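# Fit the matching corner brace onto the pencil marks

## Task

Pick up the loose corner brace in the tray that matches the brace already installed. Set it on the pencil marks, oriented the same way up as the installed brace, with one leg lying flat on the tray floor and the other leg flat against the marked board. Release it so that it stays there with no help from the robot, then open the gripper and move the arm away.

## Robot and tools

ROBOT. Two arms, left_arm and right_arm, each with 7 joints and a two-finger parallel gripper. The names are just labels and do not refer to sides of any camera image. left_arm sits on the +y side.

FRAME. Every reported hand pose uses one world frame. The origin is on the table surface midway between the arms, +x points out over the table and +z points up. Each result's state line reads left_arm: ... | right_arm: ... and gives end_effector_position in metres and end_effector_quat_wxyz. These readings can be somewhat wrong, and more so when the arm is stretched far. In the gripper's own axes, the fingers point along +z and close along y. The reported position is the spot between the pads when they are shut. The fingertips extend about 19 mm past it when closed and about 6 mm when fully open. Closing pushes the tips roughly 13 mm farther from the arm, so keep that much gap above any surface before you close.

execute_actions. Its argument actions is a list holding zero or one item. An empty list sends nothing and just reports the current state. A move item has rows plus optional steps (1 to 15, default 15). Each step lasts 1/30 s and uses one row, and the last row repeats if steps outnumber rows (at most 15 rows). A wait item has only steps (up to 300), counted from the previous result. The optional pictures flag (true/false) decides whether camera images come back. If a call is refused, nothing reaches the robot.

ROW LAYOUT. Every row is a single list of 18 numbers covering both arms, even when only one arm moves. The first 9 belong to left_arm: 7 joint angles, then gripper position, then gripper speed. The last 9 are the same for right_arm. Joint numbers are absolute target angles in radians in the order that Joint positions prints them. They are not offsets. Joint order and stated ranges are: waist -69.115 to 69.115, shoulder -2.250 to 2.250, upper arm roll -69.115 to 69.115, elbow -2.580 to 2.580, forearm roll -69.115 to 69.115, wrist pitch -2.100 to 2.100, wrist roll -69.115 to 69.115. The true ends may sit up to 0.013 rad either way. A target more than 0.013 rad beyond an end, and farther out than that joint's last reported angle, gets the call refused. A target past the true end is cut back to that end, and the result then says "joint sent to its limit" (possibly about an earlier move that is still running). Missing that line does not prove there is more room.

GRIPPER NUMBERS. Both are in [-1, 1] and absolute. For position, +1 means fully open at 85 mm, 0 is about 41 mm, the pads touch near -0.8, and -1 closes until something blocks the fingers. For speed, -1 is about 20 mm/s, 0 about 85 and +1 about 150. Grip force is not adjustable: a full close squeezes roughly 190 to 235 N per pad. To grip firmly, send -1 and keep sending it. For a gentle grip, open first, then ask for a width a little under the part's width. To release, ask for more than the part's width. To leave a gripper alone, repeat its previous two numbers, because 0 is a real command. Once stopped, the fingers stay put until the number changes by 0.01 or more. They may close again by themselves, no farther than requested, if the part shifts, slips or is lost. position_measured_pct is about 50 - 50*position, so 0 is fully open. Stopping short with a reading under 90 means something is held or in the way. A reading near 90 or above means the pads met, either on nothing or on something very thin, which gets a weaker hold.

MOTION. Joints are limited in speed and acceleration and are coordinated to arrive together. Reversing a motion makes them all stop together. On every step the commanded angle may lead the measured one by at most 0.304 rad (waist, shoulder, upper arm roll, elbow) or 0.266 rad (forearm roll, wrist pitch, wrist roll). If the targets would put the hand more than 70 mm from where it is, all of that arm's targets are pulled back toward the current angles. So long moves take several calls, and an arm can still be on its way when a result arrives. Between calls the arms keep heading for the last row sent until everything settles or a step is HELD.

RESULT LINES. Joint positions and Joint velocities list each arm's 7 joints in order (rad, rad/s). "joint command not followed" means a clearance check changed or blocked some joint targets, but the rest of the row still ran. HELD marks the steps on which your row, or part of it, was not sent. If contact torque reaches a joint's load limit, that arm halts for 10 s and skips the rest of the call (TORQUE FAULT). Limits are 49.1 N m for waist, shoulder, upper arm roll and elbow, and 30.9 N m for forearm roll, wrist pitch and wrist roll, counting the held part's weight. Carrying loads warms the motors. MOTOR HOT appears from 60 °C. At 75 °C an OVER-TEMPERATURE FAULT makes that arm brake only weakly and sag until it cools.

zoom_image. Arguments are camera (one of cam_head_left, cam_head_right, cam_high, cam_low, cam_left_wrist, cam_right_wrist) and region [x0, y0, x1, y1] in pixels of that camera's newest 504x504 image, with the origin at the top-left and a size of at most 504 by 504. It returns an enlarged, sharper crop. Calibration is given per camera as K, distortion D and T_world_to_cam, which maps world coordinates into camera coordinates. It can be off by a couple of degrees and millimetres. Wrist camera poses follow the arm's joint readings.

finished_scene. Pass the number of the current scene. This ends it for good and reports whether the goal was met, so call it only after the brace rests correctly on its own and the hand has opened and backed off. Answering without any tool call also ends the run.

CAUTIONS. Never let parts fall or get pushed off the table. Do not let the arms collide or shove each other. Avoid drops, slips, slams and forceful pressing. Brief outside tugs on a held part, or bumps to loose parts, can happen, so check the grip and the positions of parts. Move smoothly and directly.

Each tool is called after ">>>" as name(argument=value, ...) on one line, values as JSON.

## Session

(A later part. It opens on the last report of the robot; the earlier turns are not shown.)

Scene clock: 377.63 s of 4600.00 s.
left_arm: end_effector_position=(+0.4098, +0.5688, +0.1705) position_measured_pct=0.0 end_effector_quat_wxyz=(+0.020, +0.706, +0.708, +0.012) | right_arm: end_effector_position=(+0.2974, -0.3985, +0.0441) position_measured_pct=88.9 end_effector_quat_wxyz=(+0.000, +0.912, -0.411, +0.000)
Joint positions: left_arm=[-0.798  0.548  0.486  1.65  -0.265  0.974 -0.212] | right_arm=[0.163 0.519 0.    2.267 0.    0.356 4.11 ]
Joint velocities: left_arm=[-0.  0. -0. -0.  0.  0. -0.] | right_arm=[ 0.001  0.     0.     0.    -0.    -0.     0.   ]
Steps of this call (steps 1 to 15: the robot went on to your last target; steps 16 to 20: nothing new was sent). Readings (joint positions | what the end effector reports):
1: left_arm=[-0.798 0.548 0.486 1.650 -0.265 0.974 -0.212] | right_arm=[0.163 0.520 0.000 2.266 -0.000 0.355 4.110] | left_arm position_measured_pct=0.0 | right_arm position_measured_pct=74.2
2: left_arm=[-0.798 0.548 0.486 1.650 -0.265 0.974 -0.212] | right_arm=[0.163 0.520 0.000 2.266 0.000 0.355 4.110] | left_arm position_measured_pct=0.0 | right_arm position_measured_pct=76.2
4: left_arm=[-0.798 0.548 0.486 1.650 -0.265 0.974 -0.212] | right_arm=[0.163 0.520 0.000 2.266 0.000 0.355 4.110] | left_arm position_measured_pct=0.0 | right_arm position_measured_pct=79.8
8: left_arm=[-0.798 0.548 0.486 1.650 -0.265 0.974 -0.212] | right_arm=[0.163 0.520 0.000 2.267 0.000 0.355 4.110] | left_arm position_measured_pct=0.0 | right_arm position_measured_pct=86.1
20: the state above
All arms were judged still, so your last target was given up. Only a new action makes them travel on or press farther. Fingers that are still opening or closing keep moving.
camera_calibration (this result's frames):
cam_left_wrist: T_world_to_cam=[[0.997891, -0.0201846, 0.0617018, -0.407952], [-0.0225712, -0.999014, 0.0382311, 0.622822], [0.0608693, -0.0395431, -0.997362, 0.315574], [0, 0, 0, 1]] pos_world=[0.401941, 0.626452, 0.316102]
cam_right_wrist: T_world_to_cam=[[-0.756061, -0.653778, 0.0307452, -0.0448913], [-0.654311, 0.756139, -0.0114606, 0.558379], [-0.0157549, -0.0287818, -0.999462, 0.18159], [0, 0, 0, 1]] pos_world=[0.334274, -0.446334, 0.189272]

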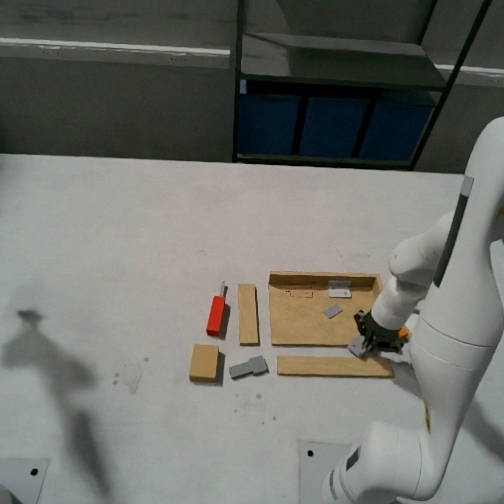

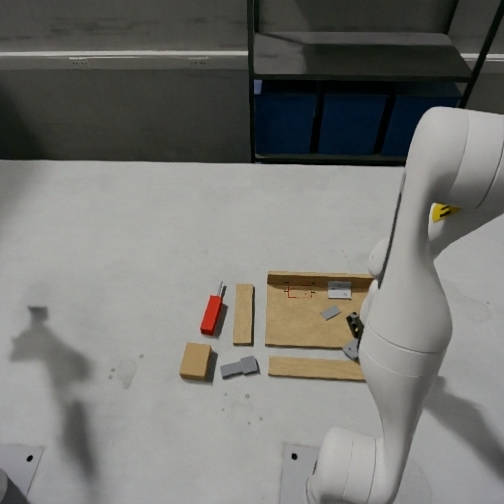

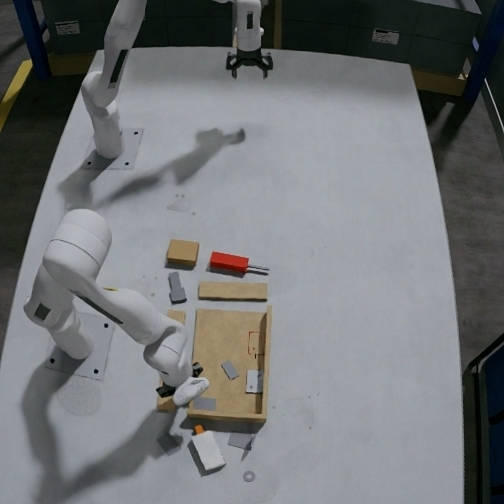

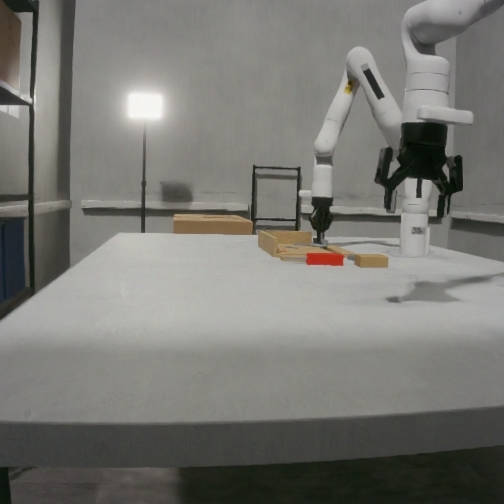

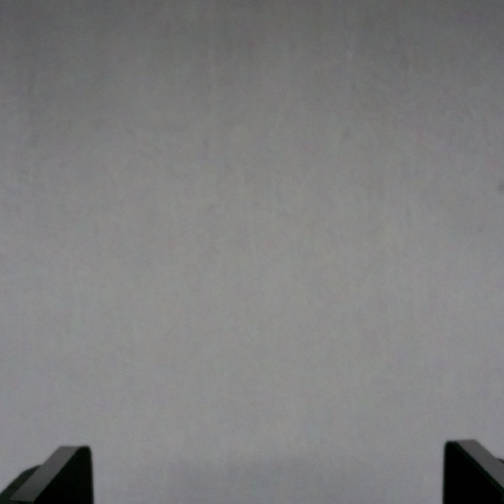

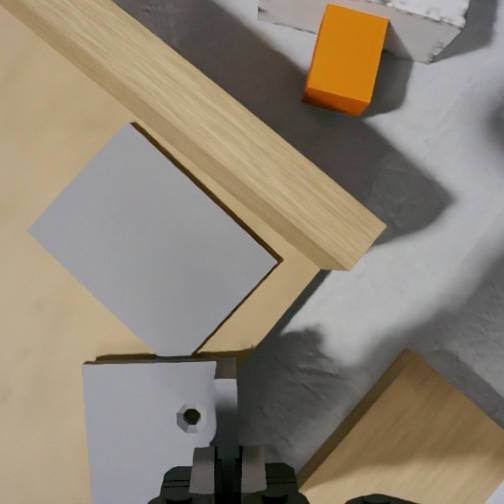

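>>> execute_actions(actions=[{"rows": [[-0.798, 0.548, 0.486, 1.65, -0.265, 0.974, -0.212, 1, 0, 0.1629, 0.3187, 0.0, 2.1878, 0.0, 0.6351, 4.1101, -1, -0.5]], "steps": 15}], pictures=false)

>>> execute_actions(actions=[{"rows": [[-0.798, 0.548, 0.486, 1.65, -0.265, 0.974, -0.212, 1, 0, -0.1307, 0.5184, 0.0, 1.6975, 0.0, 0.9257, 6.2878, -1, -0.5]], "steps": 15}], pictures=false)

>>> execute_actions(actions=[{"steps": 75}])

Scene clock: 407.90 s of 4600.00 s.
left_arm: end_effector_position=(+0.4098, +0.5688, +0.1705) position_measured_pct=0.0 end_effector_quat_wxyz=(+0.020, +0.706, +0.708, +0.012) | right_arm: end_effector_position=(+0.2963, -0.3981, +0.1184) position_measured_pct=88.9 end_effector_quat_wxyz=(+0.000, +0.912, -0.411, -0.003)
Joint positions: left_arm=[-0.798  0.548  0.486  1.65  -0.265  0.974 -0.212] | right_arm=[ 0.163  0.324 -0.     2.188 -0.     0.635  4.11 ]
Joint velocities: left_arm=[-0.001  0.    -0.    -0.001 -0.    -0.001 -0.   ] | right_arm=[-0.005 -0.03  -0.011  0.017 -0.013  0.037  0.001]
Steps of this call (steps 1 to 90: nothing new was sent; then 26.77 s passed at rest; steps 91 to 105: all 15 steps of this action). Readings (joint positions | what the end effector reports):
91: left_arm=[-0.798 0.548 0.486 1.650 -0.265 0.974 -0.212] | right_arm=[0.163 0.518 0.000 2.266 0.000 0.356 4.110] | left_arm position_measured_pct=0.0 | right_arm position_measured_pct=88.9
92: left_arm=[-0.798 0.548 0.486 1.650 -0.265 0.974 -0.212] | right_arm=[0.163 0.512 -0.000 2.265 0.000 0.362 4.110] | left_arm position_measured_pct=0.0 | right_arm position_measured_pct=88.9
94: left_arm=[-0.798 0.548 0.486 1.650 -0.265 0.974 -0.212] | right_arm=[0.163 0.484 -0.000 2.255 -0.000 0.396 4.110] | left_arm position_measured_pct=0.0 | right_arm position_measured_pct=88.9
98: left_arm=[-0.798 0.548 0.486 1.650 -0.265 0.974 -0.212] | right_arm=[0.163 0.382 -0.000 2.214 0.000 0.538 4.110] | left_arm position_measured_pct=0.0 | right_arm position_measured_pct=88.9
105: the state above

Scene clock: 408.40 s of 4600.00 s.
left_arm: end_effector_position=(+0.4098, +0.5688, +0.1705) position_measured_pct=0.0 end_effector_quat_wxyz=(+0.020, +0.706, +0.708, +0.012) | right_arm: end_effector_position=(+0.4051, -0.3254, +0.1329) position_measured_pct=88.9 end_effector_quat_wxyz=(+0.003, +0.990, -0.137, -0.023)
Joint positions: left_arm=[-0.798  0.548  0.486  1.65  -0.265  0.974 -0.212] | right_arm=[-0.073  0.482 -0.     1.838 -0.     0.869  4.446]
Joint velocities: left_arm=[ 0.  0. -0.  0. -0.  0. -0.] | right_arm=[-0.346  0.226  0.003 -0.857  0.001  0.345  1.157]
Steps of this call (steps 1 to 15: all 15 steps of this action). Readings (joint positions | what the end effector reports):
1: left_arm=[-0.798 0.548 0.486 1.650 -0.265 0.974 -0.212] | right_arm=[0.162 0.324 -0.001 2.189 -0.001 0.638 4.111] | left_arm position_measured_pct=0.0 | right_arm position_measured_pct=88.9
2: left_arm=[-0.798 0.548 0.486 1.650 -0.265 0.974 -0.212] | right_arm=[0.155 0.328 -0.001 2.187 -0.001 0.644 4.115] | left_arm position_measured_pct=0.0 | right_arm position_measured_pct=88.9
4: left_arm=[-0.798 0.548 0.486 1.650 -0.265 0.974 -0.212] | right_arm=[0.126 0.349 -0.001 2.166 -0.002 0.670 4.137] | left_arm position_measured_pct=0.0 | right_arm position_measured_pct=88.9
8: left_arm=[-0.798 0.548 0.486 1.650 -0.265 0.974 -0.212] | right_arm=[0.026 0.417 -0.002 2.050 -0.001 0.763 4.238] | left_arm position_measured_pct=0.0 | right_arm position_measured_pct=88.9
15: the state above

Scene clock: 410.90 s of 4600.00 s.
left_arm: end_effector_position=(+0.4098, +0.5688, +0.1705) position_measured_pct=0.0 end_effector_quat_wxyz=(+0.020, +0.706, +0.708, +0.012) | right_arm: end_effector_position=(+0.4549, -0.2996, +0.1500) position_measured_pct=88.9 end_effector_quat_wxyz=(-0.000, +0.688, +0.726, -0.000)
Joint positions: left_arm=[-0.798  0.548  0.486  1.65  -0.265  0.974 -0.212] | right_arm=[-0.131  0.518 -0.     1.697  0.     0.926  6.288]
Joint velocities: left_arm=[-0.001  0.001  0.    -0.001 -0.    -0.001  0.   ] | right_arm=[-0.001  0.001  0.001 -0.001 -0.    -0.     0.   ]
Steps of this call (steps 1 to 75: the robot went on to your last target). Readings (joint positions | what the end effector reports):
1: left_arm=[-0.798 0.548 0.486 1.650 -0.265 0.974 -0.212] | right_arm=[-0.084 0.488 -0.000 1.810 -0.000 0.880 4.485] | left_arm position_measured_pct=0.0 | right_arm position_measured_pct=88.9
2: left_arm=[-0.798 0.548 0.486 1.650 -0.265 0.974 -0.212] | right_arm=[-0.093 0.494 -0.001 1.787 -0.000 0.889 4.526] | left_arm position_measured_pct=0.0 | right_arm position_measured_pct=88.9
4: left_arm=[-0.798 0.548 0.486 1.650 -0.265 0.974 -0.212] | right_arm=[-0.107 0.503 -0.001 1.751 -0.000 0.903 4.607] | left_arm position_measured_pct=0.0 | right_arm position_measured_pct=88.9
8: left_arm=[-0.798 0.548 0.486 1.650 -0.265 0.974 -0.212] | right_arm=[-0.122 0.512 -0.001 1.715 -0.000 0.918 4.770] | left_arm position_measured_pct=0.0 | right_arm position_measured_pct=88.9
75: the state above
All arms were judged still, so your last target was given up. Only a new action makes them travel on or press farther. Fingers that are still opening or closing keep moving.
camera_calibration (this result's frames):
cam_left_wrist: T_world_to_cam=[[0.997891, -0.0201848, 0.0617016, -0.407952], [-0.0225714, -0.999014, 0.038231, 0.622822], [0.0608691, -0.0395431, -0.997362, 0.315574], [0, 0, 0, 1]] pos_world=[0.401941, 0.626452, 0.316101]
cam_right_wrist: T_world_to_cam=[[0.998614, 0.0427005, 0.0307831, -0.453973], [0.0430674, -0.999008, -0.0113553, -0.255194], [0.0302676, 0.0126653, -0.999462, 0.28419], [0, 0, 0, 1]] pos_world=[0.455733, -0.239155, 0.295114]

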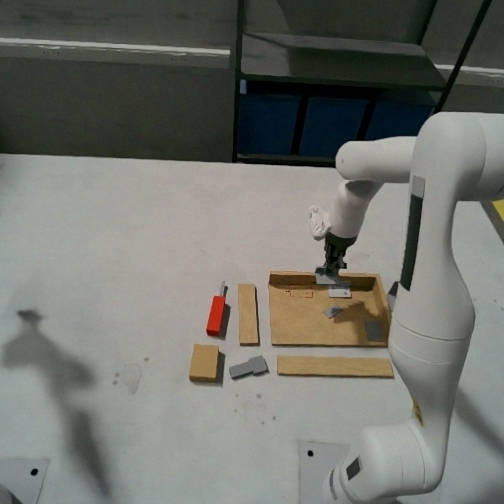

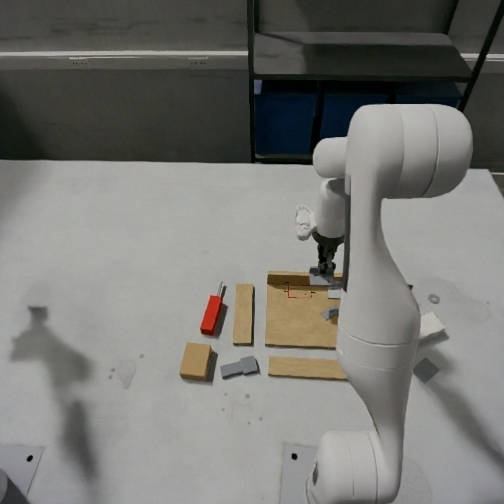

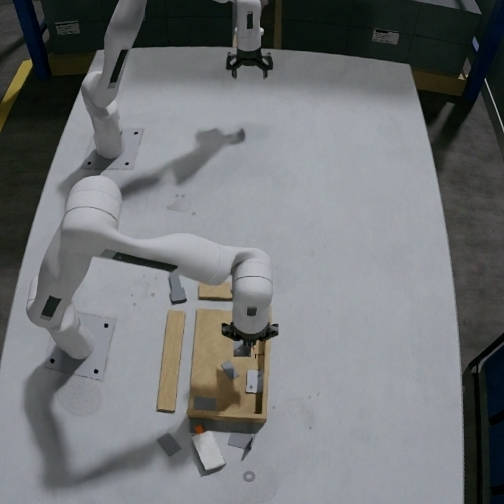

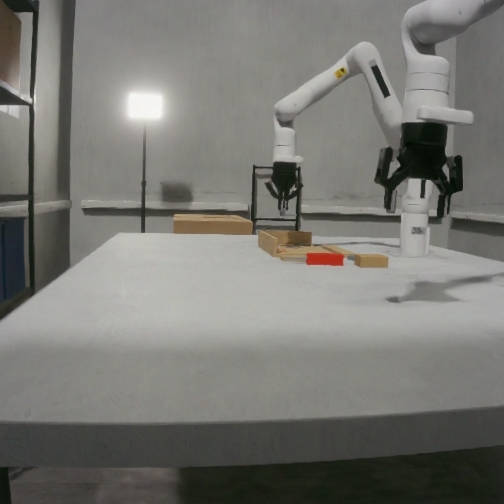

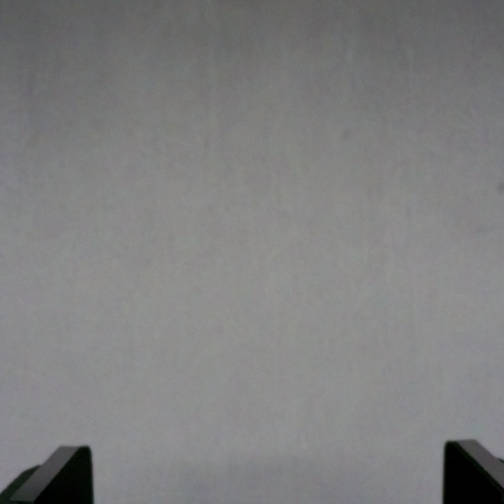

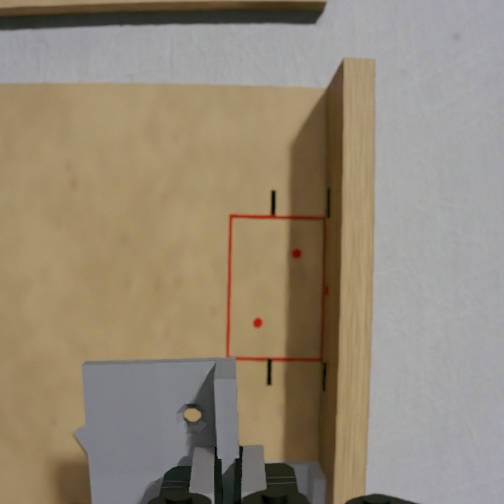

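>>> zoom_image(camera="cam_right_wrist", region=[190, 170, 400, 400])

Region (190, 170, 400, 400) of cam_right_wrist's 504x504 image, scaled by 2.191; it fills the left 460 columns of this view, and the rest is white.

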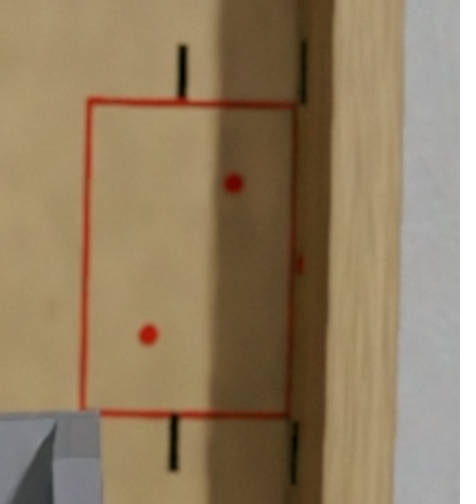

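>>> zoom_image(camera="cam_right_wrist", region=[60, 340, 340, 504])

Region (60, 340, 340, 504) of cam_right_wrist's 504x504 image, scaled by 1.800; it fills the top 295 rows of this view, and the rest is white.

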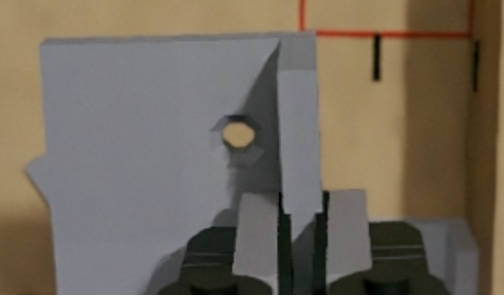

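>>> execute_actions(actions=[{"rows": [[-0.798, 0.548, 0.486, 1.65, -0.265, 0.974, -0.212, 1, 0, -0.2206, 0.6741, 0.0, 1.7047, 0.0, 0.7628, 6.1395, -1, -0.5]], "steps": 15}], pictures=false)

>>> execute_actions(actions=[{"steps": 20}])

Scene clock: 517.70 s of 4600.00 s.
left_arm: end_effector_position=(+0.4098, +0.5688, +0.1705) position_measured_pct=0.0 end_effector_quat_wxyz=(+0.020, +0.706, +0.708, +0.012) | right_arm: end_effector_position=(+0.4737, -0.2561, +0.0762) position_measured_pct=88.9 end_effector_quat_wxyz=(+0.001, +0.709, +0.705, +0.001)
Joint positions: left_arm=[-0.798  0.548  0.486  1.65  -0.265  0.974 -0.212] | right_arm=[-0.219  0.672 -0.     1.705  0.     0.763  6.14 ]
Joint velocities: left_arm=[ 0.001 -0.001  0.    -0.001  0.     0.    -0.   ] | right_arm=[-0.013  0.021  0.006 -0.002  0.001 -0.003 -0.003]
Steps of this call (steps 1 to 90: nothing new was sent; then 103.30 s passed at rest; steps 91 to 105: all 15 steps of this action). Readings (joint positions | what the end effector reports):
91: left_arm=[-0.798 0.548 0.486 1.650 -0.265 0.974 -0.212] | right_arm=[-0.131 0.519 0.000 1.697 0.000 0.925 6.287] | left_arm position_measured_pct=0.0 | right_arm position_measured_pct=88.9
92: left_arm=[-0.798 0.548 0.486 1.650 -0.265 0.974 -0.212] | right_arm=[-0.135 0.525 0.001 1.697 0.000 0.921 6.283] | left_arm position_measured_pct=0.0 | right_arm position_measured_pct=88.9
94: left_arm=[-0.798 0.548 0.486 1.650 -0.265 0.974 -0.212] | right_arm=[-0.151 0.553 0.002 1.698 0.001 0.895 6.259] | left_arm position_measured_pct=0.0 | right_arm position_measured_pct=88.9
98: left_arm=[-0.798 0.548 0.486 1.650 -0.265 0.974 -0.212] | right_arm=[-0.200 0.639 -0.001 1.703 -0.000 0.801 6.174] | left_arm position_measured_pct=0.0 | right_arm position_measured_pct=88.9
105: the state above

Scene clock: 518.37 s of 4600.00 s.
left_arm: end_effector_position=(+0.4098, +0.5688, +0.1705) position_measured_pct=0.0 end_effector_quat_wxyz=(+0.020, +0.706, +0.708, +0.012) | right_arm: end_effector_position=(+0.4733, -0.2555, +0.0750) position_measured_pct=88.9 end_effector_quat_wxyz=(+0.000, +0.709, +0.705, +0.000)
Joint positions: left_arm=[-0.798  0.548  0.486  1.65  -0.265  0.974 -0.212] | right_arm=[-0.221  0.674  0.     1.705 -0.     0.763  6.139]
Joint velocities: left_arm=[-0.001 -0.001 -0.    -0.001  0.    -0.     0.   ] | right_arm=[ 0.     0.001  0.     0.     0.001  0.    -0.   ]
Steps of this call (steps 1 to 15: the robot went on to your last target; steps 16 to 20: nothing new was sent). Readings (joint positions | what the end effector reports):
1: left_arm=[-0.798 0.548 0.486 1.650 -0.265 0.974 -0.212] | right_arm=[-0.219 0.672 -0.000 1.705 0.000 0.763 6.140] | left_arm position_measured_pct=0.0 | right_arm position_measured_pct=88.9
2: left_arm=[-0.798 0.548 0.486 1.650 -0.265 0.974 -0.212] | right_arm=[-0.220 0.673 -0.000 1.705 0.000 0.763 6.140] | left_arm position_measured_pct=0.0 | right_arm position_measured_pct=88.9
4: left_arm=[-0.798 0.548 0.486 1.650 -0.265 0.974 -0.212] | right_arm=[-0.220 0.673 -0.000 1.705 -0.000 0.763 6.140] | left_arm position_measured_pct=0.0 | right_arm position_measured_pct=88.9
8: left_arm=[-0.798 0.548 0.486 1.650 -0.265 0.974 -0.212] | right_arm=[-0.220 0.674 -0.000 1.705 -0.000 0.763 6.140] | left_arm position_measured_pct=0.0 | right_arm position_measured_pct=88.9
20: the state above
All arms were judged still, so your last target was given up. Only a new action makes them travel on or press farther. Fingers that are still opening or closing keep moving.
camera_calibration (this result's frames):
cam_left_wrist: T_world_to_cam=[[0.997891, -0.0201845, 0.0617016, -0.407952], [-0.0225711, -0.999014, 0.0382312, 0.622822], [0.0608691, -0.0395432, -0.997362, 0.315574], [0, 0, 0, 1]] pos_world=[0.401941, 0.626452, 0.316101]
cam_right_wrist: T_world_to_cam=[[0.999403, -0.0156614, 0.0307875, -0.487159], [-0.0153181, -0.999818, -0.0113554, -0.185334], [0.0309598, 0.010877, -0.999461, 0.207348], [0, 0, 0, 1]] pos_world=[0.47761, -0.195186, 0.22013]

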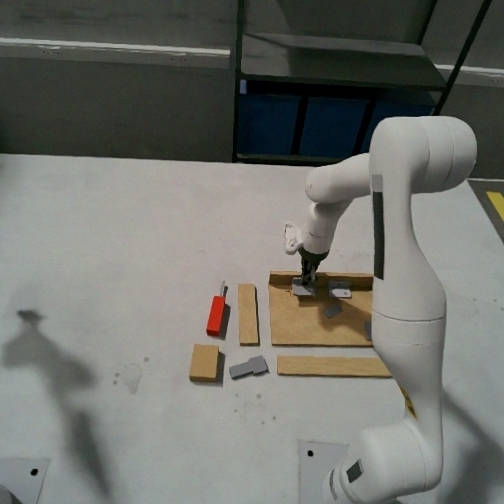

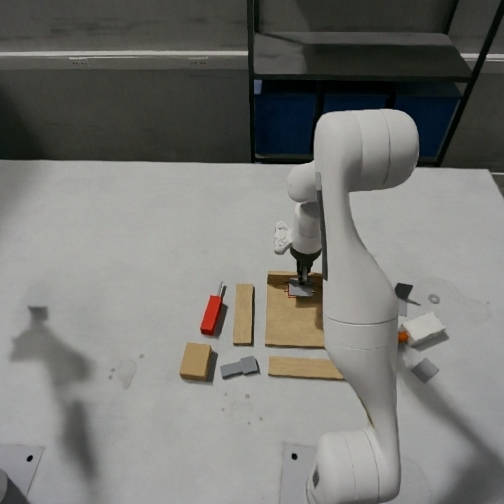

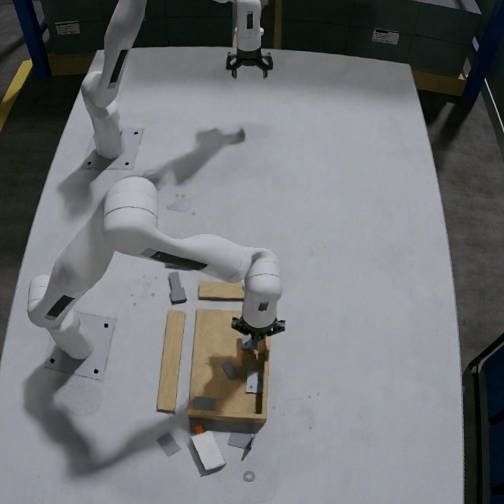

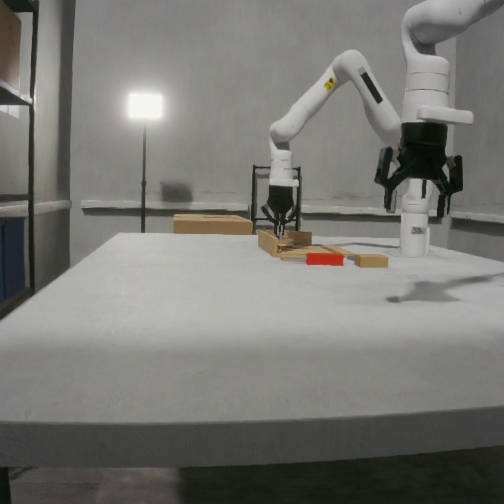

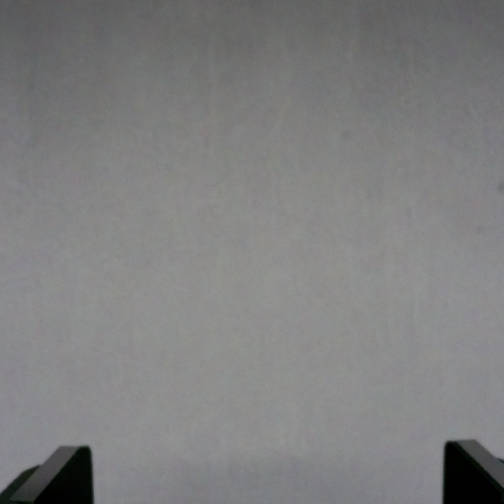

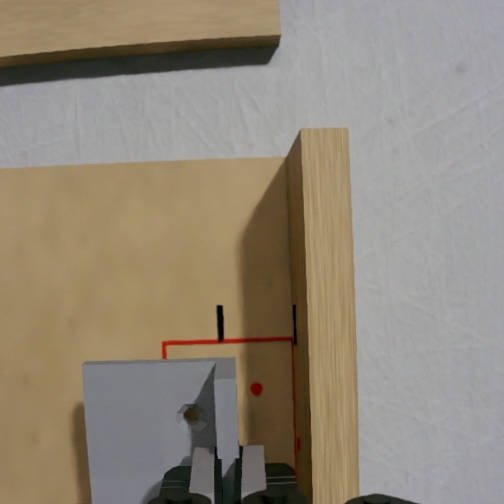

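>>> zoom_image(camera="cam_right_wrist", region=[70, 290, 370, 504])

Region (70, 290, 370, 504) of cam_right_wrist's 504x504 image, scaled by 1.680; it fills the top 360 rows of this view, and the rest is white.

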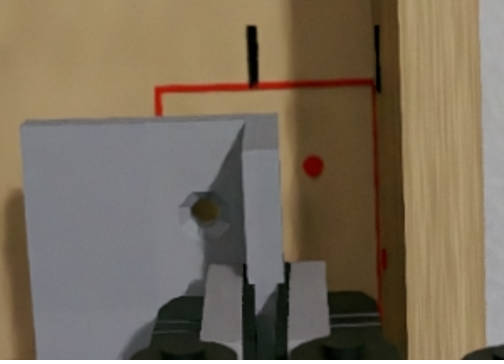

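>>> execute_actions(actions=[{"rows": [[-0.798, 0.548, 0.486, 1.65, -0.265, 0.974, -0.212, 1, 0, -0.2206, 0.7187, 0.0, 1.7217, 0.0, 0.7011, 6.1395, -1, -0.5]], "steps": 15}], pictures=false)

>>> execute_actions(actions=[{"steps": 12}])

>>> zoom_image(camera="cam_low", region=[250, 205, 330, 269])

>>> zoom_image(camera="cam_right_wrist", region=[70, 290, 370, 504])

Scene clock: 546.33 s of 4600.00 s.
left_arm: end_effector_position=(+0.4098, +0.5688, +0.1705) position_measured_pct=0.0 end_effector_quat_wxyz=(+0.020, +0.706, +0.708, +0.012) | right_arm: end_effector_position=(+0.4733, -0.2555, +0.0501) position_measured_pct=88.9 end_effector_quat_wxyz=(+0.000, +0.709, +0.705, +0.000)
Joint positions: left_arm=[-0.798  0.548  0.486  1.65  -0.265  0.974 -0.212] | right_arm=[-0.221  0.718  0.     1.722  0.     0.701  6.139]
Joint velocities: left_arm=[ 0.001  0.     0.    -0.002 -0.     0.    -0.   ] | right_arm=[-0.     0.005  0.     0.001 -0.    -0.001  0.001]
Steps of this call (steps 1 to 90: nothing new was sent; then 24.47 s passed at rest; steps 91 to 105: all 15 steps of this action). Readings (joint positions | what the end effector reports):
91: left_arm=[-0.798 0.548 0.486 1.650 -0.265 0.974 -0.212] | right_arm=[-0.221 0.675 0.000 1.705 -0.000 0.762 6.140] | left_arm position_measured_pct=0.0 | right_arm position_measured_pct=88.9
92: left_arm=[-0.798 0.548 0.486 1.650 -0.265 0.974 -0.212] | right_arm=[-0.221 0.680 0.000 1.706 -0.000 0.756 6.140] | left_arm position_measured_pct=0.0 | right_arm position_measured_pct=88.9
94: left_arm=[-0.798 0.548 0.486 1.650 -0.265 0.974 -0.212] | right_arm=[-0.221 0.702 0.000 1.714 0.000 0.727 6.139] | left_arm position_measured_pct=0.0 | right_arm position_measured_pct=88.9
98: left_arm=[-0.798 0.548 0.486 1.650 -0.265 0.974 -0.212] | right_arm=[-0.221 0.716 -0.000 1.722 -0.000 0.703 6.140] | left_arm position_measured_pct=0.0 | right_arm position_measured_pct=88.9
105: the state above

Scene clock: 546.73 s of 4600.00 s.
left_arm: end_effector_position=(+0.4098, +0.5688, +0.1705) position_measured_pct=0.0 end_effector_quat_wxyz=(+0.020, +0.706, +0.708, +0.012) | right_arm: end_effector_position=(+0.4733, -0.2555, +0.0500) position_measured_pct=88.9 end_effector_quat_wxyz=(+0.000, +0.709, +0.705, +0.000)
Joint positions: left_arm=[-0.798  0.548  0.486  1.65  -0.265  0.974 -0.212] | right_arm=[-0.221  0.719  0.     1.722 -0.     0.701  6.139]
Joint velocities: left_arm=[-0.001 -0.    -0.    -0.    -0.     0.     0.   ] | right_arm=[-0.001  0.001 -0.001  0.    -0.     0.    -0.   ]
Steps of this call (steps 1 to 12: the robot went on to your last target). Readings (joint positions | what the end effector reports):
1: left_arm=[-0.798 0.548 0.486 1.650 -0.265 0.974 -0.212] | right_arm=[-0.221 0.718 -0.000 1.722 0.000 0.701 6.139] | left_arm position_measured_pct=0.0 | right_arm position_measured_pct=88.9
2: left_arm=[-0.798 0.548 0.486 1.650 -0.265 0.974 -0.212] | right_arm=[-0.221 0.719 -0.000 1.722 0.000 0.701 6.139] | left_arm position_measured_pct=0.0 | right_arm position_measured_pct=88.9
4: left_arm=[-0.798 0.548 0.486 1.650 -0.265 0.974 -0.212] | right_arm=[-0.221 0.719 -0.000 1.722 -0.000 0.701 6.139] | left_arm position_measured_pct=0.0 | right_arm position_measured_pct=88.9
8: left_arm=[-0.798 0.548 0.486 1.650 -0.265 0.974 -0.212] | right_arm=[-0.221 0.719 0.000 1.722 0.000 0.701 6.139] | left_arm position_measured_pct=0.0 | right_arm position_measured_pct=88.9
12: the state above
camera_calibration (this result's frames):
cam_left_wrist: T_world_to_cam=[[0.997891, -0.0201845, 0.0617017, -0.407952], [-0.0225712, -0.999014, 0.0382311, 0.622822], [0.0608691, -0.0395431, -0.997362, 0.315574], [0, 0, 0, 1]] pos_world=[0.401941, 0.626452, 0.316101]
cam_right_wrist: T_world_to_cam=[[0.9994, -0.0156591, 0.0308883, -0.486417], [-0.0153142, -0.999818, -0.0113708, -0.185614], [0.0310607, 0.010891, -0.999458, 0.18234], [0, 0, 0, 1]] pos_world=[0.477619, -0.195183, 0.195155]

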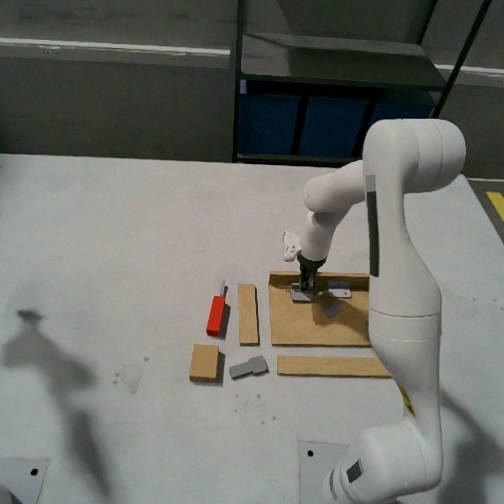

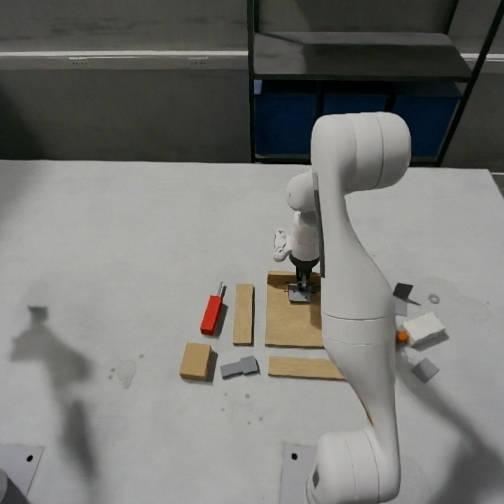

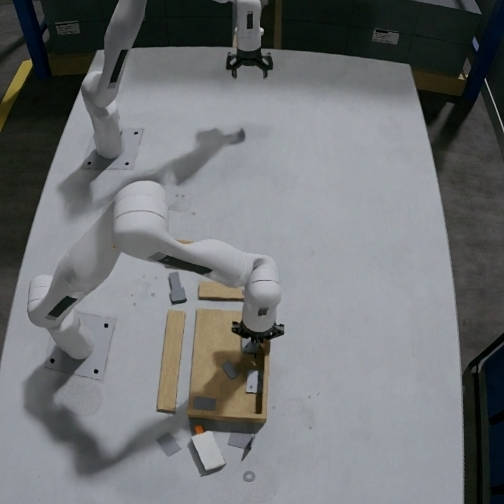

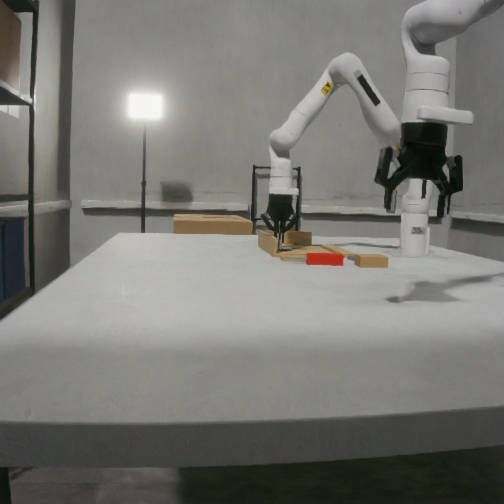

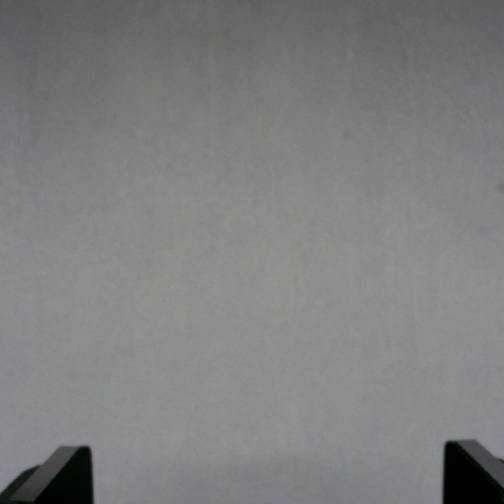

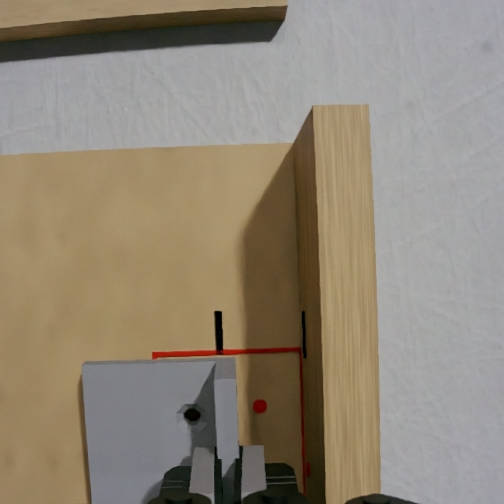

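Region (250, 205, 330, 269) of cam_low's 504x504 image, scaled by 6.300, with more detail than that image has; it fills the top 403 rows of this view, and the rest is white.

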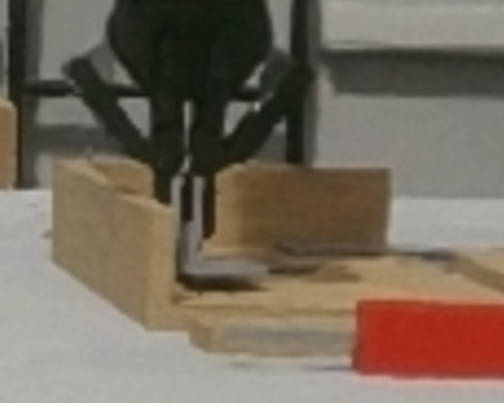

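Region (70, 290, 370, 504) of cam_right_wrist's 504x504 image, scaled by 1.680; it fills the top 360 rows of this view, and the rest is white.

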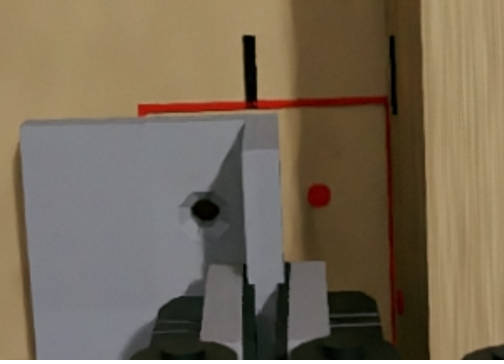

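>>> execute_actions(actions=[{"rows": [[-0.798, 0.548, 0.486, 1.65, -0.265, 0.974, -0.212, 1, 0, -0.2206, 0.7201, 0.0, 1.7221, 0.0, 0.6993, 6.1395, -1, -0.5], [-0.798, 0.548, 0.486, 1.65, -0.265, 0.974, -0.212, 1, 0, -0.2206, 0.7215, 0.0, 1.7226, 0.0, 0.6975, 6.1395, -1, -0.5], [-0.798, 0.548, 0.486, 1.65, -0.265, 0.974, -0.212, 1, 0, -0.2206, 0.7229, 0.0, 1.7230, 0.0, 0.6957, 6.1395, -1, -0.5], [-0.798, 0.548, 0.486, 1.65, -0.265, 0.974, -0.212, 1, 0, -0.2206, 0.7243, 0.0, 1.7234, 0.0, 0.6939, 6.1395, -1, -0.5], [-0.798, 0.548, 0.486, 1.65, -0.265, 0.974, -0.212, 1, 0, -0.2206, 0.7257, 0.0, 1.7239, 0.0, 0.6921, 6.1395, -1, -0.5], [-0.798, 0.548, 0.486, 1.65, -0.265, 0.974, -0.212, 1, 0, -0.2206, 0.7271, 0.0, 1.7243, 0.0, 0.6903, 6.1395, -1, -0.5]], "steps": 15}], pictures=false)

>>> execute_actions(actions=[{"steps": 10}])

>>> zoom_image(camera="cam_low", region=[250, 205, 330, 269])

>>> zoom_image(camera="cam_right_wrist", region=[70, 290, 370, 504])

Scene clock: 579.73 s of 4600.00 s.
left_arm: end_effector_position=(+0.4098, +0.5688, +0.1705) position_measured_pct=0.0 end_effector_quat_wxyz=(+0.020, +0.706, +0.708, +0.012) | right_arm: end_effector_position=(+0.4732, -0.2555, +0.0455) position_measured_pct=88.9 end_effector_quat_wxyz=(-0.000, +0.709, +0.705, -0.000)
Joint positions: left_arm=[-0.798  0.548  0.486  1.65  -0.265  0.974 -0.212] | right_arm=[-0.221  0.727 -0.     1.724  0.     0.69   6.139]
Joint velocities: left_arm=[ 0.     0.    -0.    -0.001 -0.     0.    -0.   ] | right_arm=[ 0.     0.002 -0.     0.002  0.    -0.001  0.   ]
Steps of this call (steps 1 to 15: the robot went on to your last target; steps 16 to 90: nothing new was sent; then 29.50 s passed at rest; steps 91 to 105: all 15 steps of this action). Readings (joint positions | what the end effector reports):
91: left_arm=[-0.798 0.548 0.486 1.650 -0.265 0.974 -0.212] | right_arm=[-0.221 0.719 0.000 1.722 -0.000 0.701 6.140] | left_arm position_measured_pct=0.0 | right_arm position_measured_pct=88.9
92: left_arm=[-0.798 0.548 0.486 1.650 -0.265 0.974 -0.212] | right_arm=[-0.221 0.720 0.000 1.722 -0.000 0.700 6.139] | left_arm position_measured_pct=0.0 | right_arm position_measured_pct=88.9
94: left_arm=[-0.798 0.548 0.486 1.650 -0.265 0.974 -0.212] | right_arm=[-0.221 0.722 0.000 1.722 -0.000 0.698 6.139] | left_arm position_measured_pct=0.0 | right_arm position_measured_pct=88.9
98: left_arm=[-0.798 0.548 0.486 1.650 -0.265 0.974 -0.212] | right_arm=[-0.221 0.726 -0.000 1.724 0.000 0.692 6.139] | left_arm position_measured_pct=0.0 | right_arm position_measured_pct=88.9
105: the state above

Scene clock: 580.07 s of 4600.00 s.
left_arm: end_effector_position=(+0.4098, +0.5688, +0.1705) position_measured_pct=0.0 end_effector_quat_wxyz=(+0.020, +0.706, +0.708, +0.012) | right_arm: end_effector_position=(+0.4732, -0.2555, +0.0455) position_measured_pct=88.9 end_effector_quat_wxyz=(-0.000, +0.709, +0.705, -0.000)
Joint positions: left_arm=[-0.798  0.548  0.486  1.65  -0.265  0.974 -0.212] | right_arm=[-0.221  0.727  0.     1.724 -0.     0.69   6.139]
Joint velocities: left_arm=[ 0.    -0.001  0.    -0.001  0.     0.     0.   ] | right_arm=[-0.    -0.    -0.     0.001 -0.    -0.    -0.   ]
Steps of this call (steps 1 to 10: the robot went on to your last target). Readings (joint positions | what the end effector reports):
1: left_arm=[-0.798 0.548 0.486 1.650 -0.265 0.974 -0.212] | right_arm=[-0.221 0.727 -0.000 1.724 -0.000 0.690 6.139] | left_arm position_measured_pct=0.0 | right_arm position_measured_pct=88.9
2: left_arm=[-0.798 0.548 0.486 1.650 -0.265 0.974 -0.212] | right_arm=[-0.221 0.727 0.000 1.724 0.000 0.690 6.139] | left_arm position_measured_pct=0.0 | right_arm position_measured_pct=88.9
4: left_arm=[-0.798 0.548 0.486 1.650 -0.265 0.974 -0.212] | right_arm=[-0.221 0.727 -0.000 1.724 0.000 0.690 6.139] | left_arm position_measured_pct=0.0 | right_arm position_measured_pct=88.9
8: left_arm=[-0.798 0.548 0.486 1.650 -0.265 0.974 -0.212] | right_arm=[-0.221 0.727 0.000 1.724 0.000 0.690 6.139] | left_arm position_measured_pct=0.0 | right_arm position_measured_pct=88.9
10: the state above
camera_calibration (this result's frames):
cam_left_wrist: T_world_to_cam=[[0.997891, -0.0201849, 0.0617015, -0.407952], [-0.0225715, -0.999014, 0.0382312, 0.622822], [0.060869, -0.0395432, -0.997362, 0.315574], [0, 0, 0, 1]] pos_world=[0.401941, 0.626452, 0.316101]
cam_right_wrist: T_world_to_cam=[[0.999406, -0.0156583, 0.0306895, -0.486204], [-0.0153166, -0.999818, -0.01134, -0.185676], [0.0308614, 0.0108632, -0.999465, 0.177877], [0, 0, 0, 1]] pos_world=[0.477582, -0.195188, 0.190597]

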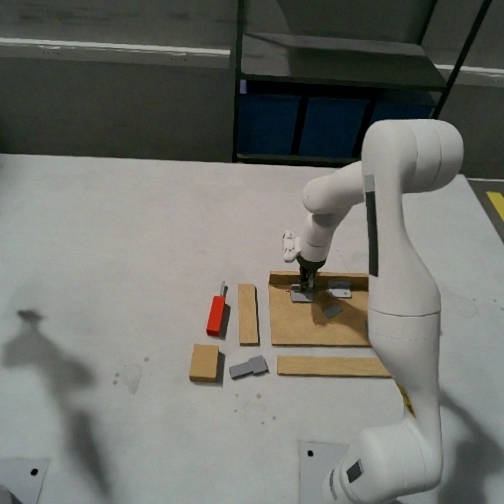

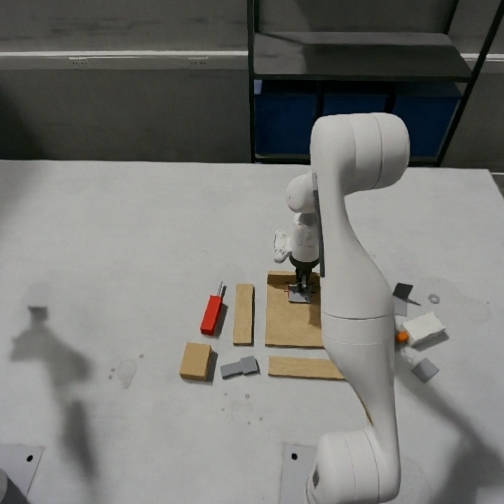

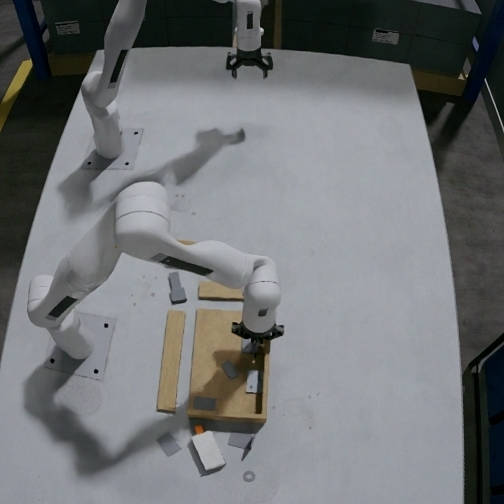

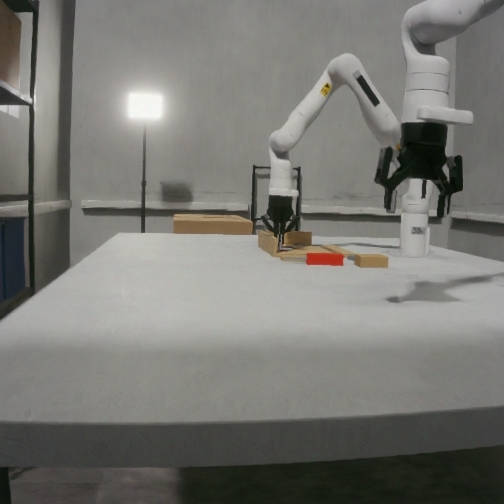

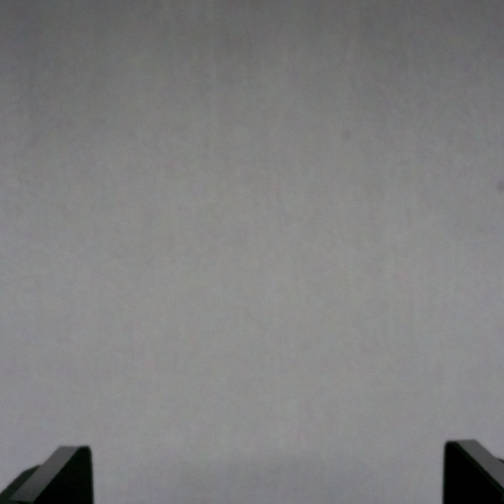

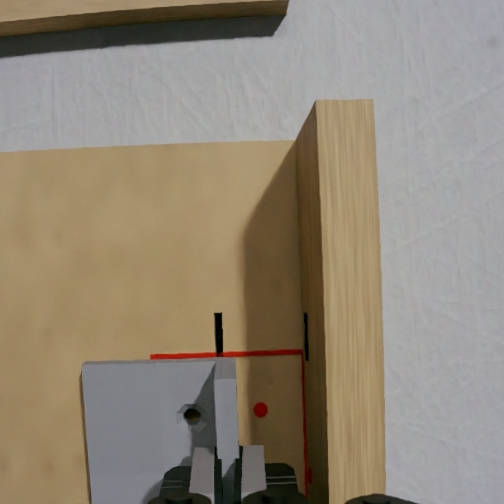

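Region (250, 205, 330, 269) of cam_low's 504x504 image, scaled by 6.300, with more detail than that image has; it fills the top 403 rows of this view, and the rest is white.

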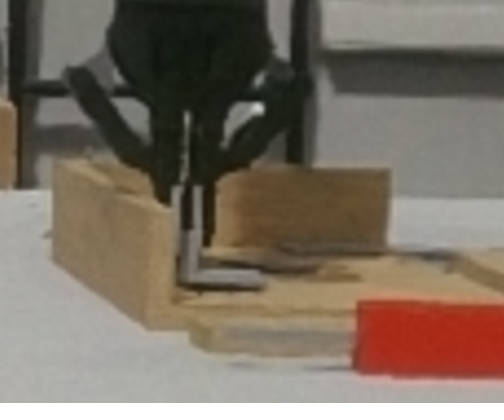

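Region (70, 290, 370, 504) of cam_right_wrist's 504x504 image, scaled by 1.680; it fills the top 360 rows of this view, and the rest is white.

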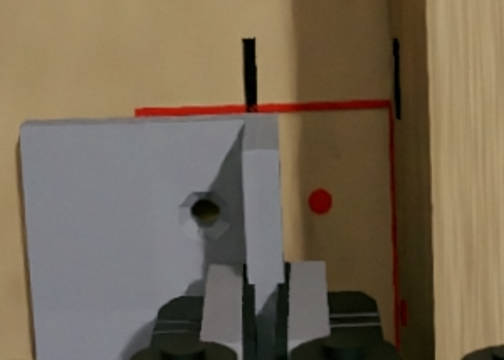

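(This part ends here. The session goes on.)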